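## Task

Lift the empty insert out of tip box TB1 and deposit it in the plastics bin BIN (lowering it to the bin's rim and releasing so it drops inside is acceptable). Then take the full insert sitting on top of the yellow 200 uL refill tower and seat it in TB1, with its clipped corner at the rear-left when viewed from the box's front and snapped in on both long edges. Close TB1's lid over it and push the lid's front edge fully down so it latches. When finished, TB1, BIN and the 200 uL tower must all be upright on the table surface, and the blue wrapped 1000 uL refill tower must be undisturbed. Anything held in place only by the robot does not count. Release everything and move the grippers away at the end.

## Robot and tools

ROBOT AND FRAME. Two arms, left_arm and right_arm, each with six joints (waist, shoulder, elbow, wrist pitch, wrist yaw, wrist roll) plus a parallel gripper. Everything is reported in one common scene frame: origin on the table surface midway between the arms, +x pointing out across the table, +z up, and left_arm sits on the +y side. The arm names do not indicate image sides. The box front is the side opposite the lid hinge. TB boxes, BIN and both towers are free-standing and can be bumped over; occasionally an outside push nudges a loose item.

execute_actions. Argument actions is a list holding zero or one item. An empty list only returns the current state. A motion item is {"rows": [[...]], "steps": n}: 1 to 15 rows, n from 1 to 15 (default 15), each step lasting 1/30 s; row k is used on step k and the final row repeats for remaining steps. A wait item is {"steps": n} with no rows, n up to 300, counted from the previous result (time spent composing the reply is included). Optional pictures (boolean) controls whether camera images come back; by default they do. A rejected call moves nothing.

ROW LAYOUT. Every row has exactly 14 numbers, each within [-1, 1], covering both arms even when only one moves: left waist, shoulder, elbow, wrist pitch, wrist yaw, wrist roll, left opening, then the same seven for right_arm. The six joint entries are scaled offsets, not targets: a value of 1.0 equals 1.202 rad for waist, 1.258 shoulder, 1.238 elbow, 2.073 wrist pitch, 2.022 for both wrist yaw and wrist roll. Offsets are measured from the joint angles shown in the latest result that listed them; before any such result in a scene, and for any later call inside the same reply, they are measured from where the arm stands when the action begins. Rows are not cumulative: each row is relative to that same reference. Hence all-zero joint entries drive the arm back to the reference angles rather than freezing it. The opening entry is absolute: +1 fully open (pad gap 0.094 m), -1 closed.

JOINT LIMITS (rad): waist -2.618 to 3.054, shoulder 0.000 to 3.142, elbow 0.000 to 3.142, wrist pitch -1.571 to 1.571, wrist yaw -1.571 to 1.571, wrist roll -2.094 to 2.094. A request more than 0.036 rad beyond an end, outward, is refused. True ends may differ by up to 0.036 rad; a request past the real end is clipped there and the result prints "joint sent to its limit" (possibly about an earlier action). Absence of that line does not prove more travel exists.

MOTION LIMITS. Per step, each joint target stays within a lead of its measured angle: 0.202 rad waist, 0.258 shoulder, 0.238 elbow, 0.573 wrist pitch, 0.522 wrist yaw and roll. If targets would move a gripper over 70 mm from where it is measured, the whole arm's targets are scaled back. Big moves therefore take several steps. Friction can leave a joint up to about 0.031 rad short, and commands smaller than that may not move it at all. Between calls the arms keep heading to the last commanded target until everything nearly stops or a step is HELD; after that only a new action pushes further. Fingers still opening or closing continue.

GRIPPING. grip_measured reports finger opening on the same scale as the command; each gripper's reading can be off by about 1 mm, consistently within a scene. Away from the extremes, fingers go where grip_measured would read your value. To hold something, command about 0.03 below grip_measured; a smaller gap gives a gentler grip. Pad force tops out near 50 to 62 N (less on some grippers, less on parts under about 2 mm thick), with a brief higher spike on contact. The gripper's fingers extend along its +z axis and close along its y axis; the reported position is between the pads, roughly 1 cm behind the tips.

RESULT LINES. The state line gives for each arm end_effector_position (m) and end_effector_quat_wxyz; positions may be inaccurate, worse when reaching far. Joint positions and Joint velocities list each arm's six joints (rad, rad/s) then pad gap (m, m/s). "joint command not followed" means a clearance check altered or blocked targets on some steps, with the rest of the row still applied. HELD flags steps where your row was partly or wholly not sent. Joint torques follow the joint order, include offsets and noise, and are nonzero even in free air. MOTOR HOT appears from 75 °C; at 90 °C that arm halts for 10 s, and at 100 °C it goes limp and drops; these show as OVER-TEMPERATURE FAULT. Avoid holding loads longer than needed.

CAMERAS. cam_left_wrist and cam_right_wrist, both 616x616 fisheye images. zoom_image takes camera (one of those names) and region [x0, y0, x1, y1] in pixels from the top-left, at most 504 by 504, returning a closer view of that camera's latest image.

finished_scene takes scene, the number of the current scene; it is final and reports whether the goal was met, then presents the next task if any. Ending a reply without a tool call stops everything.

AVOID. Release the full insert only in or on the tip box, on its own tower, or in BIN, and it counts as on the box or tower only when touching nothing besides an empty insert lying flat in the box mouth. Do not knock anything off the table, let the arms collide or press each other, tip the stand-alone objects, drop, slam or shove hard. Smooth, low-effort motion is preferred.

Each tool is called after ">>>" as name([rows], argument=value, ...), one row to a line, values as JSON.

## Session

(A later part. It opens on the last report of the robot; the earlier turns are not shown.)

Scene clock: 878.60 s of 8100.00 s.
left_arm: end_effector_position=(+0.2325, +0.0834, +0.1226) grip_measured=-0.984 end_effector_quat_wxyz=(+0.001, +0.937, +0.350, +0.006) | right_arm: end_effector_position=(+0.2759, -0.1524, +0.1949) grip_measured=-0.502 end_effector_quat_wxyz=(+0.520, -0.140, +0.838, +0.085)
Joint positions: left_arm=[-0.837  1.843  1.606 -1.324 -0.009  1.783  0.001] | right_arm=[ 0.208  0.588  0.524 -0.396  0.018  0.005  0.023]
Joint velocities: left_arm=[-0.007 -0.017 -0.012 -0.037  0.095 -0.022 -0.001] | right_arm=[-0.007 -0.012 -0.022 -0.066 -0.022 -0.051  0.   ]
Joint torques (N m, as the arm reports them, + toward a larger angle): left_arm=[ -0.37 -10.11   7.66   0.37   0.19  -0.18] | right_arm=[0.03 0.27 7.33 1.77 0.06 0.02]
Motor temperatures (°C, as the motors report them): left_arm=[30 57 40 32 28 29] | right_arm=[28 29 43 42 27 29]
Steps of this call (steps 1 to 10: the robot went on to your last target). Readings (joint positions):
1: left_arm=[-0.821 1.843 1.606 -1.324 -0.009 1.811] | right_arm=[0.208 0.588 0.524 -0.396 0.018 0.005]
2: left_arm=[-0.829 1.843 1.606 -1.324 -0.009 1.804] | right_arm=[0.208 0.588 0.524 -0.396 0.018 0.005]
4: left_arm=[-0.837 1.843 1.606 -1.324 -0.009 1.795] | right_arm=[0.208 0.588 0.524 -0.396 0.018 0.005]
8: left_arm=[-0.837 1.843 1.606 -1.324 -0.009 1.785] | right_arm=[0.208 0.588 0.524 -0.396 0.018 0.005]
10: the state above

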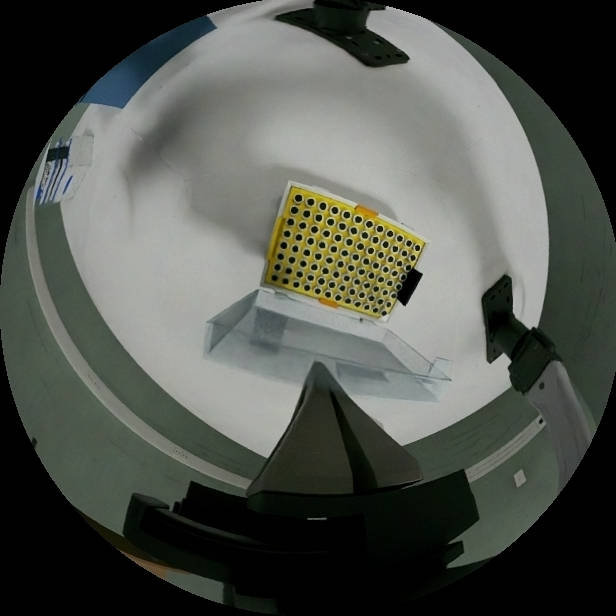

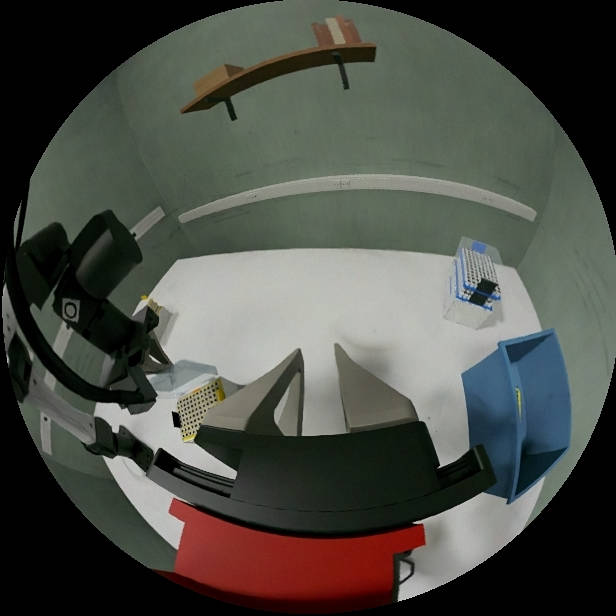

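Lid rotating, box staying. Continue.

>>> execute_actions([
  {"rows":[[-0.01,0,0,0,0,-0.005,-1,0,0,0,0,0,0,-0.5],[-0.018,0,0,0,0,-0.01,-1,0,0,0,0,0,0,-0.5],[-0.026,0,0,0,0,-0.015,-1,0,0,0,0,0,0,-0.5],[-0.034,0,0,0,0,-0.02,-1,0,0,0,0,0,0,-0.5],[-0.042,0,0,0,0,-0.025,-1,0,0,0,0,0,0,-0.5],[-0.05,0,0,0,0,-0.03,-1,0,0,0,0,0,0,-0.5],[-0.058,0,0,0,0,-0.035,-1,0,0,0,0,0,0,-0.5],[-0.066,0,0,0,0,-0.04,-1,0,0,0,0,0,0,-0.5],[-0.074,0,0,0,0,-0.045,-1,0,0,0,0,0,0,-0.5],[-0.082,0,0,0,0,-0.05,-1,0,0,0,0,0,0,-0.5],[-0.09,0,0,0,0,-0.055,-1,0,0,0,0,0,0,-0.5],[-0.098,0,0,0,0,-0.06,-1,0,0,0,0,0,0,-0.5],[-0.106,0,0,0,0,-0.065,-1,0,0,0,0,0,0,-0.5],[-0.114,0,0,0,0,-0.07,-1,0,0,0,0,0,0,-0.5],[-0.122,0,0,0,0,-0.075,-1,0,0,0,0,0,0,-0.5]],"steps":15},
], pictures=false)

>>> execute_actions([
  {"steps":15},
])

Scene clock: 885.87 s of 8100.00 s.
left_arm: end_effector_position=(+0.2063, +0.0521, +0.1226) grip_measured=-0.984 end_effector_quat_wxyz=(+0.002, +0.940, +0.342, +0.006) | right_arm: end_effector_position=(+0.2759, -0.1524, +0.1949) grip_measured=-0.502 end_effector_quat_wxyz=(+0.520, -0.140, +0.838, +0.085)
Joint positions: left_arm=[-0.955  1.843  1.606 -1.324 -0.009  1.682  0.001] | right_arm=[ 0.208  0.588  0.524 -0.396  0.018  0.005  0.023]
Joint velocities: left_arm=[-0.266  0.002 -0.002 -0.007 -0.022 -0.315 -0.002] | right_arm=[ 0.007 -0.007 -0.002  0.037 -0.007 -0.007  0.001]
Joint torques (N m, as the arm reports them, + toward a larger angle): left_arm=[ -0.83 -10.12   7.63   0.42   0.21  -0.17] | right_arm=[-0.01  0.24  7.34  1.77  0.06  0.02]
Motor temperatures (°C, as the motors report them): left_arm=[30 58 41 32 28 29] | right_arm=[28 29 43 42 27 29]
Steps of this call (steps 1 to 30: the robot went on to your last target; steps 31 to 100: nothing new was sent; then 3.43 s passed at rest; steps 101 to 115: all 15 steps of this action). Readings (joint positions):
101: left_arm=[-0.837 1.843 1.606 -1.324 -0.009 1.778] | right_arm=[0.208 0.588 0.524 -0.396 0.018 0.005]
102: left_arm=[-0.838 1.843 1.606 -1.324 -0.009 1.777] | right_arm=[0.208 0.588 0.524 -0.396 0.018 0.005]
104: left_arm=[-0.845 1.843 1.606 -1.324 -0.009 1.770] | right_arm=[0.208 0.588 0.524 -0.396 0.018 0.005]
108: left_arm=[-0.885 1.843 1.606 -1.324 -0.009 1.745] | right_arm=[0.208 0.588 0.524 -0.396 0.018 0.005]
115: the state above

Scene clock: 886.37 s of 8100.00 s.
left_arm: end_effector_position=(+0.2012, +0.0468, +0.1226) grip_measured=-0.984 end_effector_quat_wxyz=(+0.002, +0.936, +0.351, +0.006) | right_arm: end_effector_position=(+0.2759, -0.1524, +0.1949) grip_measured=-0.502 end_effector_quat_wxyz=(+0.520, -0.140, +0.838, +0.085)
Joint positions: left_arm=[-0.977  1.843  1.606 -1.324 -0.009  1.642  0.001] | right_arm=[ 0.208  0.588  0.524 -0.396  0.018  0.005  0.023]
Joint velocities: left_arm=[-0.012 -0.002  0.007  0.007  0.007  0.022 -0.001] | right_arm=[-0.017  0.012 -0.012 -0.022 -0.022  0.022  0.   ]
Joint torques (N m, as the arm reports them, + toward a larger angle): left_arm=[ -0.57 -10.11   7.63   0.42   0.19  -0.18] | right_arm=[-0.04  0.26  7.33  1.75  0.06  0.01]
Motor temperatures (°C, as the motors report them): left_arm=[30 58 41 32 28 29] | right_arm=[28 29 43 42 27 29]
Steps of this call (steps 1 to 15: the robot went on to your last target). Readings (joint positions):
1: left_arm=[-0.964 1.843 1.606 -1.324 -0.009 1.674] | right_arm=[0.208 0.588 0.524 -0.396 0.018 0.005]
2: left_arm=[-0.970 1.843 1.606 -1.324 -0.009 1.667] | right_arm=[0.208 0.588 0.524 -0.396 0.018 0.005]
4: left_arm=[-0.977 1.843 1.606 -1.324 -0.009 1.658] | right_arm=[0.208 0.588 0.524 -0.396 0.018 0.005]
8: left_arm=[-0.977 1.843 1.606 -1.324 -0.009 1.648] | right_arm=[0.208 0.588 0.524 -0.396 0.018 0.005]
15: the state above

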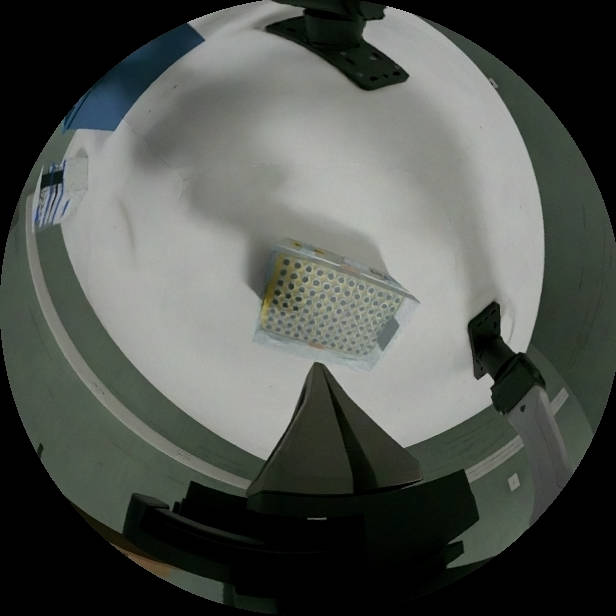

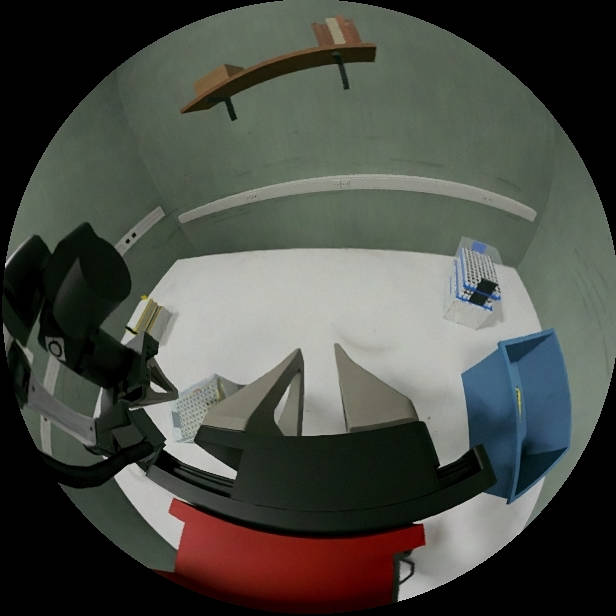

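>>> execute_actions([
  {"rows":[[-0.015,-0.005,-0.01,0.004,0,-0.01,0.6,0,0,0,0,0,0,-0.5],[-0.03,-0.01,-0.02,0.008,0,-0.02,0.6,0,0,0,0,0,0,-0.5],[-0.045,-0.015,-0.03,0.012,0,-0.03,0.6,0,0,0,0,0,0,-0.5],[-0.06,-0.02,-0.04,0.016,0,-0.04,0.6,0,0,0,0,0,0,-0.5],[-0.075,-0.025,-0.05,0.02,0,-0.05,0.6,0,0,0,0,0,0,-0.5],[-0.09,-0.03,-0.06,0.024,0,-0.06,0.6,0,0,0,0,0,0,-0.5],[-0.105,-0.034,-0.07,0.028,0,-0.07,0.6,0,0,0,0,0,0,-0.5],[-0.114,-0.034,-0.08,0.032,0,-0.081,0.6,0,0,0,0,0,0,-0.5],[-0.114,-0.034,-0.09,0.036,0,-0.081,0.6,0,0,0,0,0,0,-0.5],[-0.114,-0.034,-0.103,0.038,0,-0.081,0.6,0,0,0,0,0,0,-0.5]],"steps":15},
], pictures=false)

>>> execute_actions([
  {"steps":15},
])

>>> zoom_image(camera="cam_left_wrist", region=[170, 240, 470, 480])

Scene clock: 897.67 s of 8100.00 s.
left_arm: end_effector_position=(+0.1572, +0.0267, +0.1058) grip_measured=+0.598 end_effector_quat_wxyz=(-0.006, +0.936, +0.351, +0.003) | right_arm: end_effector_position=(+0.2759, -0.1524, +0.1949) grip_measured=-0.502 end_effector_quat_wxyz=(+0.520, -0.140, +0.838, +0.085)
Joint positions: left_arm=[-1.113  1.809  1.496 -1.268 -0.009  1.503  0.075] | right_arm=[ 0.208  0.588  0.524 -0.396  0.018  0.005  0.023]
Joint velocities: left_arm=[-0.007 -0.002  0.012  0.037 -0.037 -0.11  -0.   ] | right_arm=[ 0.017 -0.012  0.017 -0.037  0.022 -0.051 -0.   ]
Joint torques (N m, as the arm reports them, + toward a larger angle): left_arm=[  0.16 -10.52   6.04   0.54   0.21  -0.21] | right_arm=[0.02 0.23 7.36 1.77 0.06 0.03]
Motor temperatures (°C, as the motors report them): left_arm=[30 59 41 32 28 29] | right_arm=[28 29 43 42 27 29]
Steps of this call (steps 1 to 15: the robot went on to your last target; steps 16 to 90: nothing new was sent; then 7.80 s passed at rest; steps 91 to 105: all 15 steps of this action). Readings (joint positions):
91: left_arm=[-0.977 1.843 1.606 -1.324 -0.009 1.640] | right_arm=[0.208 0.588 0.524 -0.396 0.018 0.005]
92: left_arm=[-0.980 1.843 1.606 -1.324 -0.009 1.635] | right_arm=[0.208 0.588 0.524 -0.396 0.018 0.005]
94: left_arm=[-0.997 1.839 1.596 -1.314 -0.010 1.617] | right_arm=[0.208 0.588 0.524 -0.396 0.018 0.005]
98: left_arm=[-1.074 1.817 1.549 -1.292 -0.010 1.559] | right_arm=[0.208 0.588 0.524 -0.396 0.018 0.005]
105: the state above

Scene clock: 898.17 s of 8100.00 s.
left_arm: end_effector_position=(+0.1590, +0.0243, +0.1058) grip_measured=+0.598 end_effector_quat_wxyz=(-0.000, +0.934, +0.358, +0.005) | right_arm: end_effector_position=(+0.2759, -0.1524, +0.1949) grip_measured=-0.502 end_effector_quat_wxyz=(+0.520, -0.140, +0.838, +0.085)
Joint positions: left_arm=[-1.113  1.809  1.496 -1.256 -0.009  1.489  0.075] | right_arm=[ 0.208  0.588  0.524 -0.396  0.018  0.005  0.023]
Joint velocities: left_arm=[-0.012  0.002  0.017  0.066 -0.037 -0.051  0.   ] | right_arm=[-0.017 -0.002  0.022 -0.037  0.022 -0.022  0.   ]
Joint torques (N m, as the arm reports them, + toward a larger angle): left_arm=[  0.14 -10.58   6.14   0.54   0.19  -0.19] | right_arm=[0.01 0.22 7.34 1.76 0.06 0.02]
Motor temperatures (°C, as the motors report them): left_arm=[30 59 41 32 28 29] | right_arm=[28 29 43 42 27 29]
Steps of this call (steps 1 to 15: the robot went on to your last target). Readings (joint positions):
1: left_arm=[-1.113 1.809 1.496 -1.266 -0.009 1.500] | right_arm=[0.208 0.588 0.524 -0.396 0.018 0.005]
2: left_arm=[-1.113 1.809 1.496 -1.264 -0.009 1.498] | right_arm=[0.208 0.588 0.524 -0.396 0.018 0.005]
4: left_arm=[-1.113 1.809 1.496 -1.261 -0.009 1.494] | right_arm=[0.208 0.588 0.524 -0.396 0.018 0.005]
8: left_arm=[-1.113 1.809 1.496 -1.258 -0.009 1.490] | right_arm=[0.208 0.588 0.524 -0.396 0.018 0.005]
15: the state above

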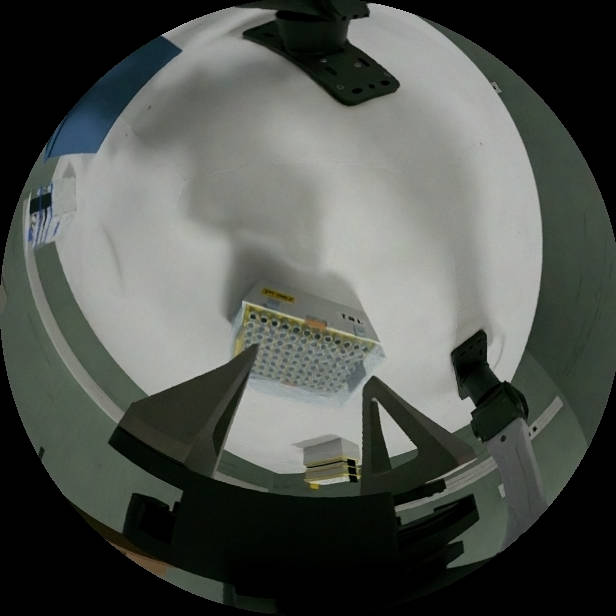

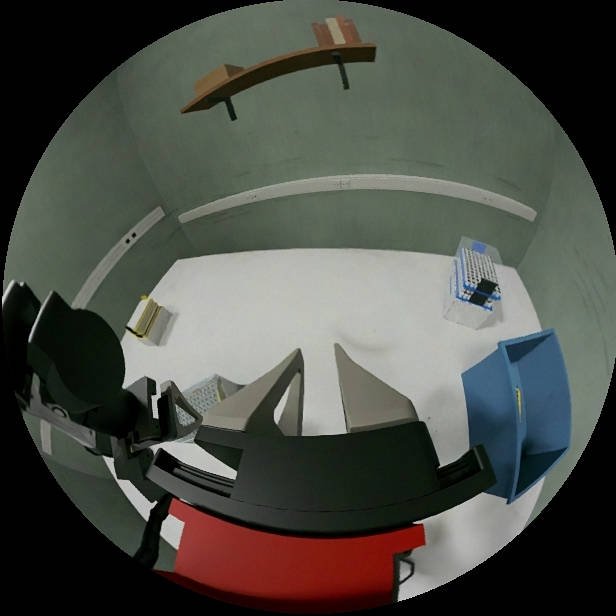

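Region (170, 240, 470, 480) of cam_left_wrist's 616x616 image, scaled by 1.680, with more detail than that image has; it fills the top 403 rows of this view, and the rest is white.

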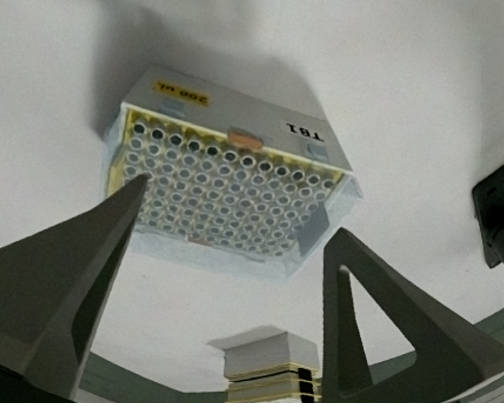

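Lower ~12 mm and check.

>>> execute_actions([
  {"rows":[[0,0,-0.012,0.005,0,0,0.6,0,0,0,0,0,0,-0.5],[0,0,-0.02,0.009,0,0,0.6,0,0,0,0,0,0,-0.5],[0,0,-0.028,0.013,0,0,0.6,0,0,0,0,0,0,-0.5],[0,0,-0.036,0.017,0,0,0.6,0,0,0,0,0,0,-0.5],[0,0,-0.044,0.022,0,0,0.6,0,0,0,0,0,0,-0.5],[0,0,-0.052,0.028,0,0,0.6,0,0,0,0,0,0,-0.5]],"steps":15},
], pictures=false)

>>> execute_actions([
  {"steps":8},
])

>>> zoom_image(camera="cam_left_wrist", region=[170, 240, 470, 480])

Scene clock: 904.20 s of 8100.00 s.
left_arm: end_effector_position=(+0.1578, +0.0259, +0.0941) grip_measured=+0.598 end_effector_quat_wxyz=(-0.002, +0.933, +0.359, +0.004) | right_arm: end_effector_position=(+0.2759, -0.1524, +0.1949) grip_measured=-0.502 end_effector_quat_wxyz=(+0.520, -0.140, +0.838, +0.085)
Joint positions: left_arm=[-1.113  1.809  1.45  -1.213 -0.009  1.488  0.075] | right_arm=[ 0.208  0.588  0.524 -0.396  0.018  0.005  0.023]
Joint velocities: left_arm=[ 0.012  0.007 -0.007  0.051 -0.037  0.022 -0.001] | right_arm=[-0.002  0.012 -0.017 -0.066 -0.007 -0.007 -0.001]
Joint torques (N m, as the arm reports them, + toward a larger angle): left_arm=[ 0.11 -9.75  6.11  0.5   0.19 -0.07] | right_arm=[-0.01  0.22  7.34  1.76  0.06  0.02]
Motor temperatures (°C, as the motors report them): left_arm=[30 59 41 32 28 29] | right_arm=[28 29 43 42 27 29]
Steps of this call (steps 1 to 15: the robot went on to your last target; steps 16 to 90: nothing new was sent; then 2.53 s passed at rest; steps 91 to 105: all 15 steps of this action). Readings (joint positions):
91: left_arm=[-1.113 1.809 1.496 -1.256 -0.009 1.488] | right_arm=[0.208 0.588 0.524 -0.396 0.018 0.005]
92: left_arm=[-1.113 1.809 1.496 -1.255 -0.009 1.488] | right_arm=[0.208 0.588 0.524 -0.396 0.018 0.005]
94: left_arm=[-1.113 1.809 1.490 -1.247 -0.009 1.488] | right_arm=[0.208 0.588 0.524 -0.396 0.018 0.005]
98: left_arm=[-1.113 1.809 1.456 -1.226 -0.009 1.488] | right_arm=[0.208 0.588 0.524 -0.396 0.018 0.005]
105: the state above

Scene clock: 904.47 s of 8100.00 s.
left_arm: end_effector_position=(+0.1584, +0.0252, +0.0941) grip_measured=+0.598 end_effector_quat_wxyz=(-0.000, +0.933, +0.359, +0.005) | right_arm: end_effector_position=(+0.2759, -0.1524, +0.1949) grip_measured=-0.502 end_effector_quat_wxyz=(+0.520, -0.140, +0.838, +0.085)
Joint positions: left_arm=[-1.113  1.809  1.45  -1.209 -0.009  1.488  0.075] | right_arm=[ 0.208  0.588  0.524 -0.396  0.018  0.005  0.023]
Joint velocities: left_arm=[ 0.022 -0.012  0.007 -0.007  0.007 -0.051  0.   ] | right_arm=[ 0.012 -0.007 -0.002 -0.022  0.037  0.095 -0.001]
Joint torques (N m, as the arm reports them, + toward a larger angle): left_arm=[ 0.12 -9.77  6.1   0.54  0.19 -0.07] | right_arm=[0.   0.22 7.35 1.76 0.06 0.02]
Motor temperatures (°C, as the motors report them): left_arm=[30 59 41 32 28 29] | right_arm=[28 29 43 42 27 29]
Steps of this call (steps 1 to 8: the robot went on to your last target). Readings (joint positions):
1: left_arm=[-1.113 1.809 1.450 -1.212 -0.009 1.488] | right_arm=[0.208 0.588 0.524 -0.396 0.018 0.005]
2: left_arm=[-1.113 1.809 1.450 -1.211 -0.009 1.488] | right_arm=[0.208 0.588 0.524 -0.396 0.018 0.005]
4: left_arm=[-1.113 1.809 1.450 -1.210 -0.009 1.488] | right_arm=[0.208 0.588 0.524 -0.396 0.018 0.005]
8: the state above

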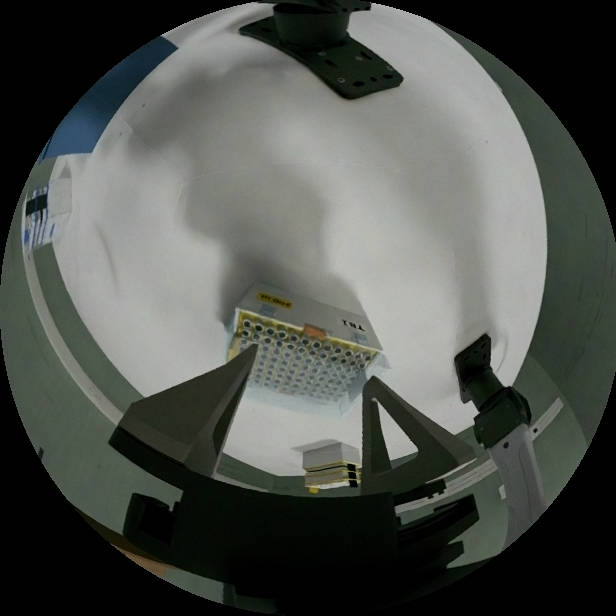

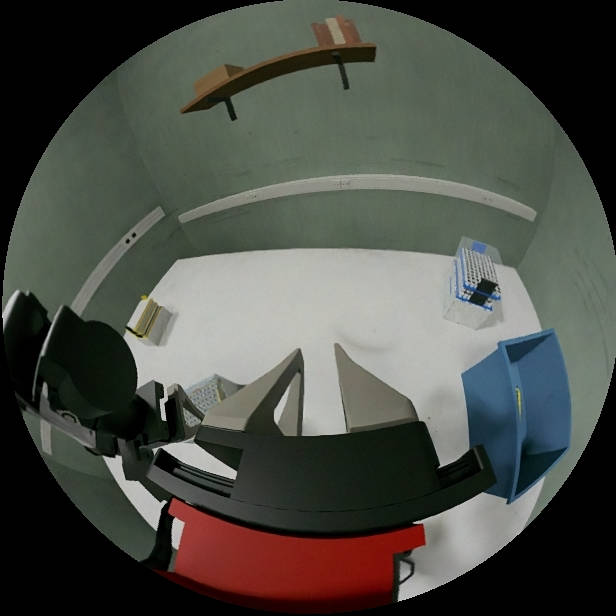

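Region (170, 240, 470, 480) of cam_left_wrist's 616x616 image, scaled by 1.680, with more detail than that image has; it fills the top 403 rows of this view, and the rest is white.

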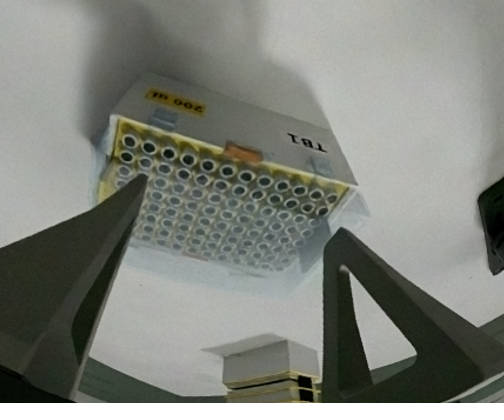

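>>> execute_actions([
  {"rows":[[0.016,0,-0.012,0.005,0,0,0.6,0,0,0,0,0,0,-0.5],[0.016,0,-0.02,0.009,0,0,0.6,0,0,0,0,0,0,-0.5],[0.016,0,-0.028,0.013,0,0,0.6,0,0,0,0,0,0,-0.5],[0.016,0,-0.036,0.017,0,0,0.6,0,0,0,0,0,0,-0.5],[0.016,0,-0.044,0.022,0,0,0.6,0,0,0,0,0,0,-0.5],[0.016,0,-0.048,0.025,0,0,0.6,0,0,0,0,0,0,-0.5]],"steps":15},
], pictures=false)

>>> execute_actions([
  {"steps":8},
])

>>> zoom_image(camera="cam_left_wrist", region=[170, 240, 470, 480])

Scene clock: 911.67 s of 8100.00 s.
left_arm: end_effector_position=(+0.1593, +0.0282, +0.0843) grip_measured=+0.598 end_effector_quat_wxyz=(-0.001, +0.932, +0.362, +0.004) | right_arm: end_effector_position=(+0.2759, -0.1524, +0.1949) grip_measured=-0.502 end_effector_quat_wxyz=(+0.520, -0.140, +0.838, +0.085)
Joint positions: left_arm=[-1.106  1.809  1.41  -1.172 -0.009  1.488  0.075] | right_arm=[ 0.208  0.588  0.524 -0.396  0.018  0.005  0.023]
Joint velocities: left_arm=[ 0.012  0.017 -0.007 -0.022 -0.022 -0.022 -0.   ] | right_arm=[-0.007 -0.012 -0.002  0.037  0.007 -0.051 -0.001]
Joint torques (N m, as the arm reports them, + toward a larger angle): left_arm=[ 1.28 -9.69  5.83  0.53  0.19 -0.08] | right_arm=[0.   0.25 7.38 1.77 0.07 0.02]
Motor temperatures (°C, as the motors report them): left_arm=[30 59 41 32 28 29] | right_arm=[28 29 43 42 27 29]
Steps of this call (steps 1 to 15: the robot went on to your last target; steps 16 to 90: nothing new was sent; then 3.70 s passed at rest; steps 91 to 105: all 15 steps of this action). Readings (joint positions):
91: left_arm=[-1.113 1.809 1.450 -1.208 -0.009 1.488] | right_arm=[0.208 0.588 0.524 -0.396 0.018 0.005]
92: left_arm=[-1.112 1.809 1.450 -1.208 -0.009 1.488] | right_arm=[0.208 0.588 0.524 -0.396 0.018 0.005]
94: left_arm=[-1.109 1.809 1.443 -1.199 -0.009 1.488] | right_arm=[0.208 0.588 0.524 -0.396 0.018 0.005]
98: left_arm=[-1.106 1.809 1.413 -1.181 -0.009 1.488] | right_arm=[0.208 0.588 0.524 -0.396 0.018 0.005]
105: the state above

Scene clock: 911.93 s of 8100.00 s.
left_arm: end_effector_position=(+0.1598, +0.0274, +0.0843) grip_measured=+0.598 end_effector_quat_wxyz=(+0.001, +0.932, +0.362, +0.005) | right_arm: end_effector_position=(+0.2759, -0.1524, +0.1949) grip_measured=-0.502 end_effector_quat_wxyz=(+0.520, -0.140, +0.838, +0.085)
Joint positions: left_arm=[-1.106  1.809  1.41  -1.168 -0.009  1.488  0.075] | right_arm=[ 0.208  0.588  0.524 -0.396  0.018  0.005  0.023]
Joint velocities: left_arm=[ 0.007  0.017 -0.002 -0.066 -0.037  0.022  0.001] | right_arm=[ 0.017 -0.007 -0.012 -0.022  0.037 -0.037  0.001]
Joint torques (N m, as the arm reports them, + toward a larger angle): left_arm=[ 1.18 -9.65  5.85  0.55  0.19 -0.08] | right_arm=[0.01 0.26 7.36 1.76 0.06 0.02]
Motor temperatures (°C, as the motors report them): left_arm=[30 59 41 32 28 29] | right_arm=[28 29 43 42 27 29]
Steps of this call (steps 1 to 8: the robot went on to your last target). Readings (joint positions):
1: left_arm=[-1.106 1.809 1.410 -1.171 -0.009 1.488] | right_arm=[0.208 0.588 0.524 -0.396 0.018 0.005]
2: left_arm=[-1.106 1.809 1.410 -1.170 -0.009 1.488] | right_arm=[0.208 0.588 0.524 -0.396 0.018 0.005]
4: left_arm=[-1.106 1.809 1.410 -1.169 -0.009 1.488] | right_arm=[0.208 0.588 0.524 -0.396 0.018 0.005]
8: the state above

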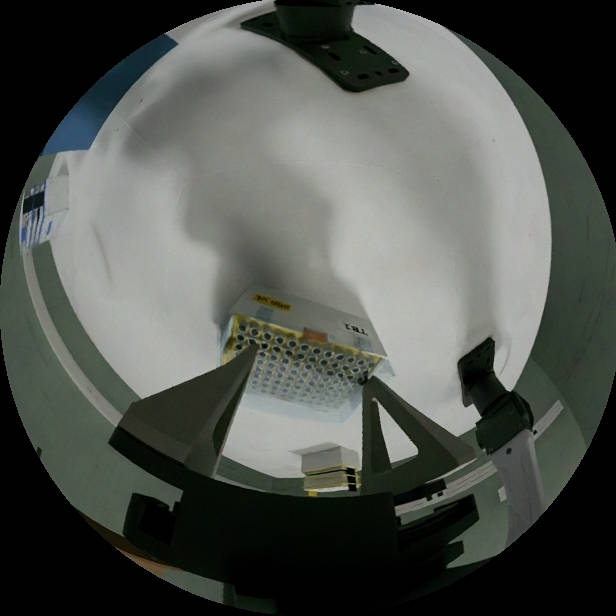

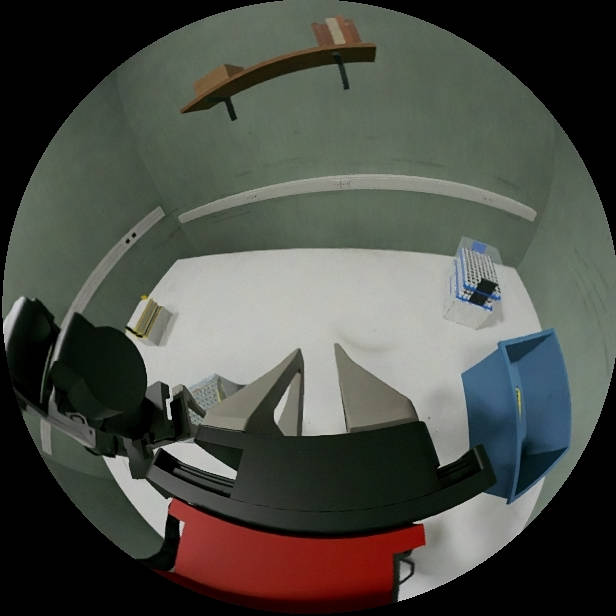

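Region (170, 240, 470, 480) of cam_left_wrist's 616x616 image, scaled by 1.680, with more detail than that image has; it fills the top 403 rows of this view, and the rest is white.

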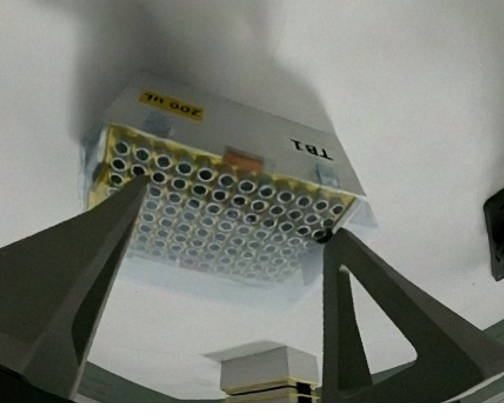

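Near contact. Press.

>>> execute_actions([
  {"rows":[[0,0,-0.012,0.002,0,0,0.6,0,0,0,0,0,0,-0.5],[0,0,-0.018,0.004,0,0,0.6,0,0,0,0,0,0,-0.5],[0,0,-0.024,0.006,0,0,0.6,0,0,0,0,0,0,-0.5],[0,0.004,-0.03,0.007,0,0,0.6,0,0,0,0,0,0,-0.5],[0,0.008,-0.036,0.008,0,0,0.6,0,0,0,0,0,0,-0.5],[0,0.012,-0.042,0.008,0,0,0.6,0,0,0,0,0,0,-0.5],[0,0.016,-0.048,0.008,0,0,0.6,0,0,0,0,0,0,-0.5],[0,0.02,-0.054,0.008,0,0,0.6,0,0,0,0,0,0,-0.5],[0,0.02,-0.058,0.008,0,0,0.6,0,0,0,0,0,0,-0.5]],"steps":15},
], pictures=false)

>>> execute_actions([
  {"steps":6},
])

>>> zoom_image(camera="cam_left_wrist", region=[170, 240, 470, 480])

Scene clock: 919.20 s of 8100.00 s.
left_arm: end_effector_position=(+0.1589, +0.0286, +0.0794) grip_measured=+0.598 end_effector_quat_wxyz=(-0.001, +0.932, +0.362, +0.004) | right_arm: end_effector_position=(+0.2759, -0.1524, +0.1949) grip_measured=-0.502 end_effector_quat_wxyz=(+0.520, -0.140, +0.838, +0.085)
Joint positions: left_arm=[-1.106  1.809  1.391 -1.151 -0.009  1.488  0.075] | right_arm=[ 0.208  0.588  0.524 -0.396  0.018  0.005  0.023]
Joint velocities: left_arm=[ 0.002 -0.007 -0.012 -0.051 -0.037  0.007 -0.001] | right_arm=[-0.012  0.007  0.012 -0.066  0.037  0.066 -0.   ]
Joint torques (N m, as the arm reports them, + toward a larger angle): left_arm=[ 0.18 -7.33  3.01  0.42  0.19 -0.09] | right_arm=[-0.03  0.24  7.36  1.75  0.07  0.02]
Motor temperatures (°C, as the motors report them): left_arm=[30 59 41 32 28 29] | right_arm=[28 29 43 42 27 29]
Steps of this call (steps 1 to 15: the robot went on to your last target; steps 16 to 90: nothing new was sent; then 3.77 s passed at rest; steps 91 to 105: all 15 steps of this action). Readings (joint positions):
91: left_arm=[-1.106 1.809 1.410 -1.167 -0.009 1.488] | right_arm=[0.208 0.588 0.524 -0.396 0.018 0.005]
92: left_arm=[-1.106 1.809 1.410 -1.167 -0.009 1.488] | right_arm=[0.208 0.588 0.524 -0.396 0.018 0.005]
94: left_arm=[-1.106 1.809 1.407 -1.164 -0.009 1.488] | right_arm=[0.208 0.588 0.524 -0.396 0.018 0.005]
98: left_arm=[-1.106 1.809 1.393 -1.153 -0.009 1.488] | right_arm=[0.208 0.588 0.524 -0.396 0.018 0.005]
105: the state above

Scene clock: 919.40 s of 8100.00 s.
left_arm: end_effector_position=(+0.1589, +0.0286, +0.0794) grip_measured=+0.598 end_effector_quat_wxyz=(-0.001, +0.932, +0.362, +0.004) | right_arm: end_effector_position=(+0.2759, -0.1524, +0.1949) grip_measured=-0.502 end_effector_quat_wxyz=(+0.520, -0.140, +0.838, +0.085)
Joint positions: left_arm=[-1.106  1.809  1.391 -1.151 -0.009  1.488  0.075] | right_arm=[ 0.208  0.588  0.524 -0.396  0.018  0.005  0.023]
Joint velocities: left_arm=[-0.007 -0.007 -0.007 -0.007 -0.037 -0.095 -0.   ] | right_arm=[-0.012 -0.017 -0.002  0.022  0.022 -0.022  0.   ]
Joint torques (N m, as the arm reports them, + toward a larger angle): left_arm=[ 0.15 -7.35  3.07  0.43  0.19 -0.09] | right_arm=[-0.01  0.27  7.37  1.76  0.07  0.02]
Motor temperatures (°C, as the motors report them): left_arm=[30 59 41 32 28 29] | right_arm=[28 29 43 42 27 29]
Steps of this call (steps 1 to 6: the robot went on to your last target). Readings (joint positions):
1: left_arm=[-1.106 1.809 1.391 -1.151 -0.009 1.488] | right_arm=[0.208 0.588 0.524 -0.396 0.018 0.005]
2: left_arm=[-1.106 1.809 1.391 -1.151 -0.009 1.488] | right_arm=[0.208 0.588 0.524 -0.396 0.018 0.005]
4: left_arm=[-1.106 1.809 1.391 -1.151 -0.009 1.488] | right_arm=[0.208 0.588 0.524 -0.396 0.018 0.005]
6: the state above

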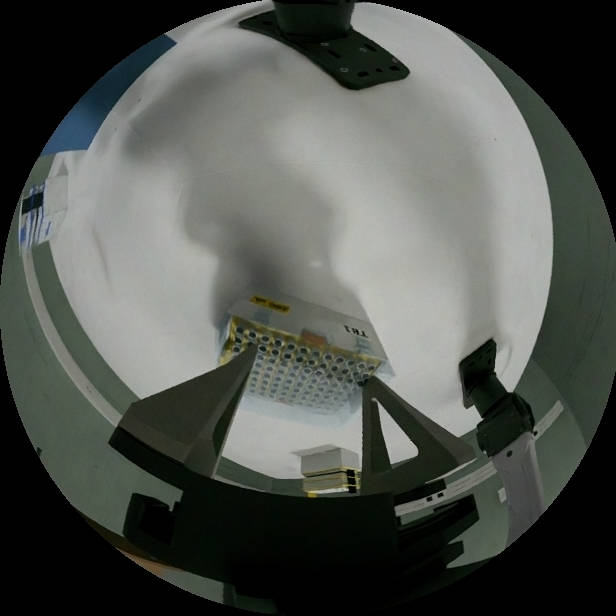

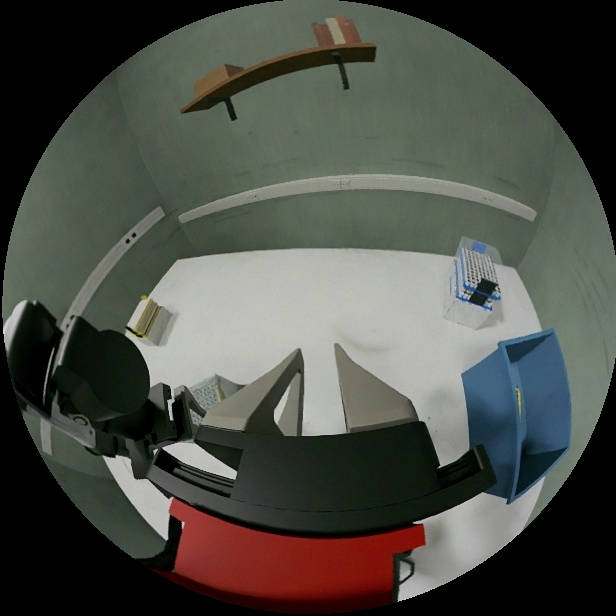

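Region (170, 240, 470, 480) of cam_left_wrist's 616x616 image, scaled by 1.680, with more detail than that image has; it fills the top 403 rows of this view, and the rest is white.

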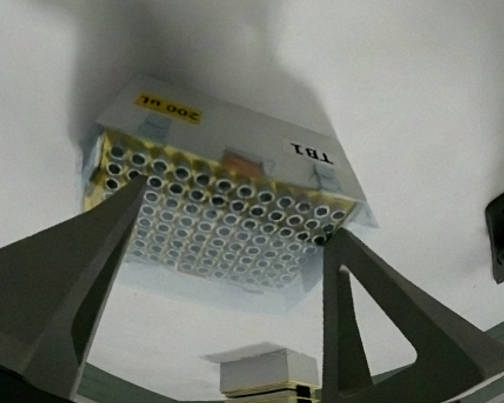

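>>> execute_actions([
  {"rows":[[0,0.01,-0.03,0,0,0,0.6,0,0,0,0,0,0,-0.5],[0,0.02,-0.04,0,0,0,0.6,0,0,0,0,0,0,-0.5],[0,0.025,-0.05,0,0,0,0.6,0,0,0,0,0,0,-0.5],[0,0.03,-0.058,0,0,0,0.6,0,0,0,0,0,0,-0.5]],"steps":12},
], pictures=false)

>>> execute_actions([
  {"rows":[[0,0,0.01,-0.005,0,0,0.6,0,0,0,0,0,0,-0.5],[0,0,0.02,-0.012,0,0,0.6,0,0,0,0,0,0,-0.5],[0,0,0.03,-0.018,0,0,0.6,0,0,0,0,0,0,-0.5],[0,0,0.04,-0.024,0,0,0.6,0,0,0,0,0,0,-0.5],[0,0,0.05,-0.03,0,0,0.6,0,0,0,0,0,0,-0.5],[0,0,0.06,-0.035,0,0,0.6,0,0,0,0,0,0,-0.5]],"steps":15},
])

>>> zoom_image(camera="cam_left_wrist", region=[170, 240, 470, 480])

Scene clock: 927.87 s of 8100.00 s.
left_arm: end_effector_position=(+0.1587, +0.0289, +0.0788) grip_measured=+0.598 end_effector_quat_wxyz=(-0.000, +0.932, +0.362, +0.005) | right_arm: end_effector_position=(+0.2759, -0.1524, +0.1949) grip_measured=-0.502 end_effector_quat_wxyz=(+0.520, -0.140, +0.838, +0.085)
Joint positions: left_arm=[-1.106  1.807  1.386 -1.147 -0.009  1.488  0.075] | right_arm=[ 0.208  0.588  0.524 -0.396  0.018  0.005  0.023]
Joint velocities: left_arm=[ 0.012 -0.002  0.002 -0.022  0.007 -0.007  0.   ] | right_arm=[ 0.007 -0.012  0.002  0.007  0.007 -0.051 -0.   ]
Joint torques (N m, as the arm reports them, + toward a larger angle): left_arm=[ 0.13 -6.05  1.75  0.39  0.19 -0.08] | right_arm=[0.01 0.24 7.37 1.76 0.07 0.02]
Motor temperatures (°C, as the motors report them): left_arm=[30 58 40 32 28 29] | right_arm=[28 28 44 42 27 29]
Steps of this call (steps 1 to 15: the robot went on to your last target; steps 16 to 90: nothing new was sent; then 5.07 s passed at rest; steps 91 to 102: all 12 steps of this action). Readings (joint positions):
91: left_arm=[-1.106 1.808 1.391 -1.151 -0.009 1.488] | right_arm=[0.208 0.588 0.524 -0.396 0.018 0.005]
92: left_arm=[-1.106 1.807 1.391 -1.150 -0.009 1.488] | right_arm=[0.208 0.588 0.524 -0.396 0.018 0.005]
94: left_arm=[-1.106 1.807 1.386 -1.147 -0.009 1.488] | right_arm=[0.208 0.588 0.524 -0.396 0.018 0.005]
98: left_arm=[-1.106 1.807 1.386 -1.147 -0.009 1.488] | right_arm=[0.208 0.588 0.524 -0.396 0.018 0.005]
102: the state above

Scene clock: 928.37 s of 8100.00 s.
left_arm: end_effector_position=(+0.1616, +0.0252, +0.0956) grip_measured=+0.598 end_effector_quat_wxyz=(+0.006, +0.932, +0.362, +0.006) | right_arm: end_effector_position=(+0.2759, -0.1524, +0.1949) grip_measured=-0.502 end_effector_quat_wxyz=(+0.520, -0.140, +0.838, +0.085)
Joint positions: left_arm=[-1.106  1.805  1.45  -1.202 -0.009  1.488  0.075] | right_arm=[ 0.208  0.588  0.524 -0.396  0.018  0.005  0.023]
Joint velocities: left_arm=[ 0.007 -0.012 -0.007 -0.007 -0.051 -0.051 -0.001] | right_arm=[-0.007  0.002  0.007 -0.007 -0.066 -0.051 -0.   ]
Joint torques (N m, as the arm reports them, + toward a larger angle): left_arm=[ 0.09 -9.47  8.58  0.3   0.17 -0.08] | right_arm=[-0.01  0.24  7.38  1.77  0.07  0.02]
Motor temperatures (°C, as the motors report them): left_arm=[30 58 40 32 28 29] | right_arm=[28 28 44 42 27 29]
Steps of this call (steps 1 to 15: all 15 steps of this action). Readings (joint positions):
1: left_arm=[-1.106 1.805 1.390 -1.148 -0.009 1.488] | right_arm=[0.208 0.588 0.524 -0.396 0.018 0.005]
2: left_arm=[-1.106 1.805 1.393 -1.150 -0.009 1.488] | right_arm=[0.208 0.588 0.524 -0.396 0.018 0.005]
4: left_arm=[-1.106 1.805 1.402 -1.160 -0.009 1.488] | right_arm=[0.208 0.588 0.524 -0.396 0.018 0.005]
8: left_arm=[-1.106 1.805 1.442 -1.187 -0.009 1.488] | right_arm=[0.208 0.588 0.524 -0.396 0.018 0.005]
15: the state above

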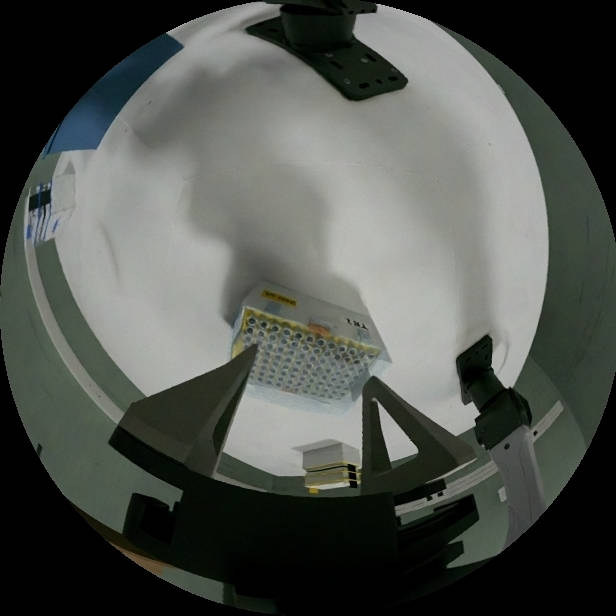

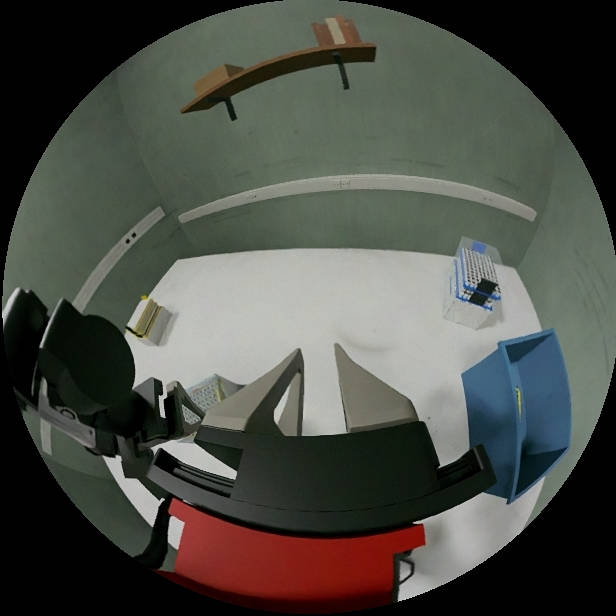

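Region (170, 240, 470, 480) of cam_left_wrist's 616x616 image, scaled by 1.680, with more detail than that image has; it fills the top 403 rows of this view, and the rest is white.

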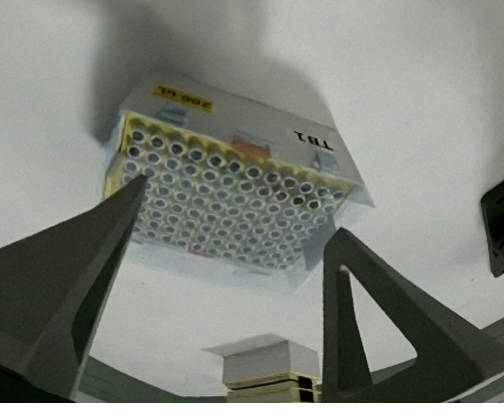

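Latched (tabs stayed down). Retreat.

>>> execute_actions([
  {"rows":[[0,-0.03,0,-0.01,0,0,0.6,0,0,0,0,0,0,-0.5],[0,-0.06,0,-0.02,0,0,0.6,0,0,0,0,0,0,-0.5],[0,-0.09,0,-0.03,0,0,0.6,0,0,0,0,0,0,-0.5],[0,-0.12,0,-0.04,0,0,0.6,0,0,0,0,0,0,-0.5],[0,-0.15,0,-0.05,0,0,0.6,0,0,0,0,0,0,-0.5],[0,-0.18,0,-0.06,0,0,0.6,0,0,0,0,0,0,-0.5],[0,-0.21,0,-0.07,0,0,0.6,0,0,0,0,0,0,-0.5],[0,-0.24,0,-0.08,0,0,0.6,0,0,0,0,0,0,-0.5],[0,-0.27,0,-0.09,0,0,0.6,0,0,0,0,0,0,-0.5],[0,-0.30,0,-0.1,0,0,0.6,0,0,0,0,0,0,-0.5]],"steps":15},
], pictures=false)

>>> execute_actions([
  {"steps":10},
], pictures=false)

>>> finished_scene(scene=1)

Scene clock: 934.83 s of 8100.00 s.
left_arm: end_effector_position=(+0.1261, +0.0710, +0.2048) grip_measured=+0.598 end_effector_quat_wxyz=(+0.111, +0.925, +0.360, +0.038) | right_arm: end_effector_position=(+0.2759, -0.1524, +0.1949) grip_measured=-0.502 end_effector_quat_wxyz=(+0.520, -0.140, +0.838, +0.085)
Joint positions: left_arm=[-1.106  1.41   1.45  -1.376 -0.009  1.488  0.075] | right_arm=[ 0.208  0.588  0.524 -0.396  0.018  0.005  0.023]
Joint velocities: left_arm=[-0.002  0.012 -0.002 -0.198 -0.022  0.037 -0.002] | right_arm=[-0.007 -0.017 -0.007  0.037  0.022 -0.007 -0.   ]
Joint torques (N m, as the arm reports them, + toward a larger angle): left_arm=[ 0.12 -4.    7.87  0.84  0.19 -0.1 ] | right_arm=[-0.01  0.25  7.36  1.76  0.07  0.02]
Motor temperatures (°C, as the motors report them): left_arm=[30 58 41 32 28 29] | right_arm=[28 28 44 42 27 29]
Steps of this call (steps 1 to 15: the robot went on to your last target; steps 16 to 90: nothing new was sent; then 2.97 s passed at rest; steps 91 to 105: all 15 steps of this action). Readings (joint positions):
91: left_arm=[-1.106 1.802 1.450 -1.207 -0.009 1.488] | right_arm=[0.208 0.588 0.524 -0.396 0.018 0.005]
92: left_arm=[-1.106 1.795 1.450 -1.209 -0.009 1.488] | right_arm=[0.208 0.588 0.524 -0.396 0.018 0.005]
94: left_arm=[-1.106 1.753 1.450 -1.221 -0.009 1.488] | right_arm=[0.208 0.588 0.524 -0.396 0.018 0.005]
98: left_arm=[-1.106 1.588 1.450 -1.271 -0.009 1.488] | right_arm=[0.208 0.588 0.524 -0.396 0.018 0.005]
105: the state above

Scene clock: 935.17 s of 8100.00 s.
left_arm: end_effector_position=(+0.1237, +0.0742, +0.2031) grip_measured=+0.598 end_effector_quat_wxyz=(+0.102, +0.927, +0.361, +0.035) | right_arm: end_effector_position=(+0.2759, -0.1524, +0.1949) grip_measured=-0.502 end_effector_quat_wxyz=(+0.520, -0.140, +0.838, +0.085)
Joint positions: left_arm=[-1.106  1.412  1.45  -1.393 -0.009  1.488  0.075] | right_arm=[ 0.208  0.588  0.524 -0.396  0.018  0.005  0.023]
Joint velocities: left_arm=[-0.017  0.002 -0.002 -0.081 -0.022 -0.037 -0.   ] | right_arm=[ 0.002 -0.007 -0.012 -0.037 -0.022 -0.007  0.001]
Joint torques (N m, as the arm reports them, + toward a larger angle): left_arm=[ 0.11 -4.21  7.83  0.8   0.18 -0.09] | right_arm=[-0.03  0.25  7.37  1.76  0.06  0.02]
Motor temperatures (°C, as the motors report them): left_arm=[30 58 41 32 28 29] | right_arm=[28 28 44 42 27 29]
Steps of this call (steps 1 to 10: the robot went on to your last target). Readings (joint positions):
1: left_arm=[-1.106 1.411 1.450 -1.381 -0.009 1.488] | right_arm=[0.208 0.588 0.524 -0.396 0.018 0.005]
2: left_arm=[-1.106 1.412 1.450 -1.384 -0.009 1.488] | right_arm=[0.208 0.588 0.524 -0.396 0.018 0.005]
4: left_arm=[-1.106 1.412 1.450 -1.388 -0.009 1.488] | right_arm=[0.208 0.588 0.524 -0.396 0.018 0.005]
8: left_arm=[-1.106 1.412 1.450 -1.392 -0.009 1.488] | right_arm=[0.208 0.588 0.524 -0.396 0.018 0.005]
10: the state above

The scene is finished: the task was done.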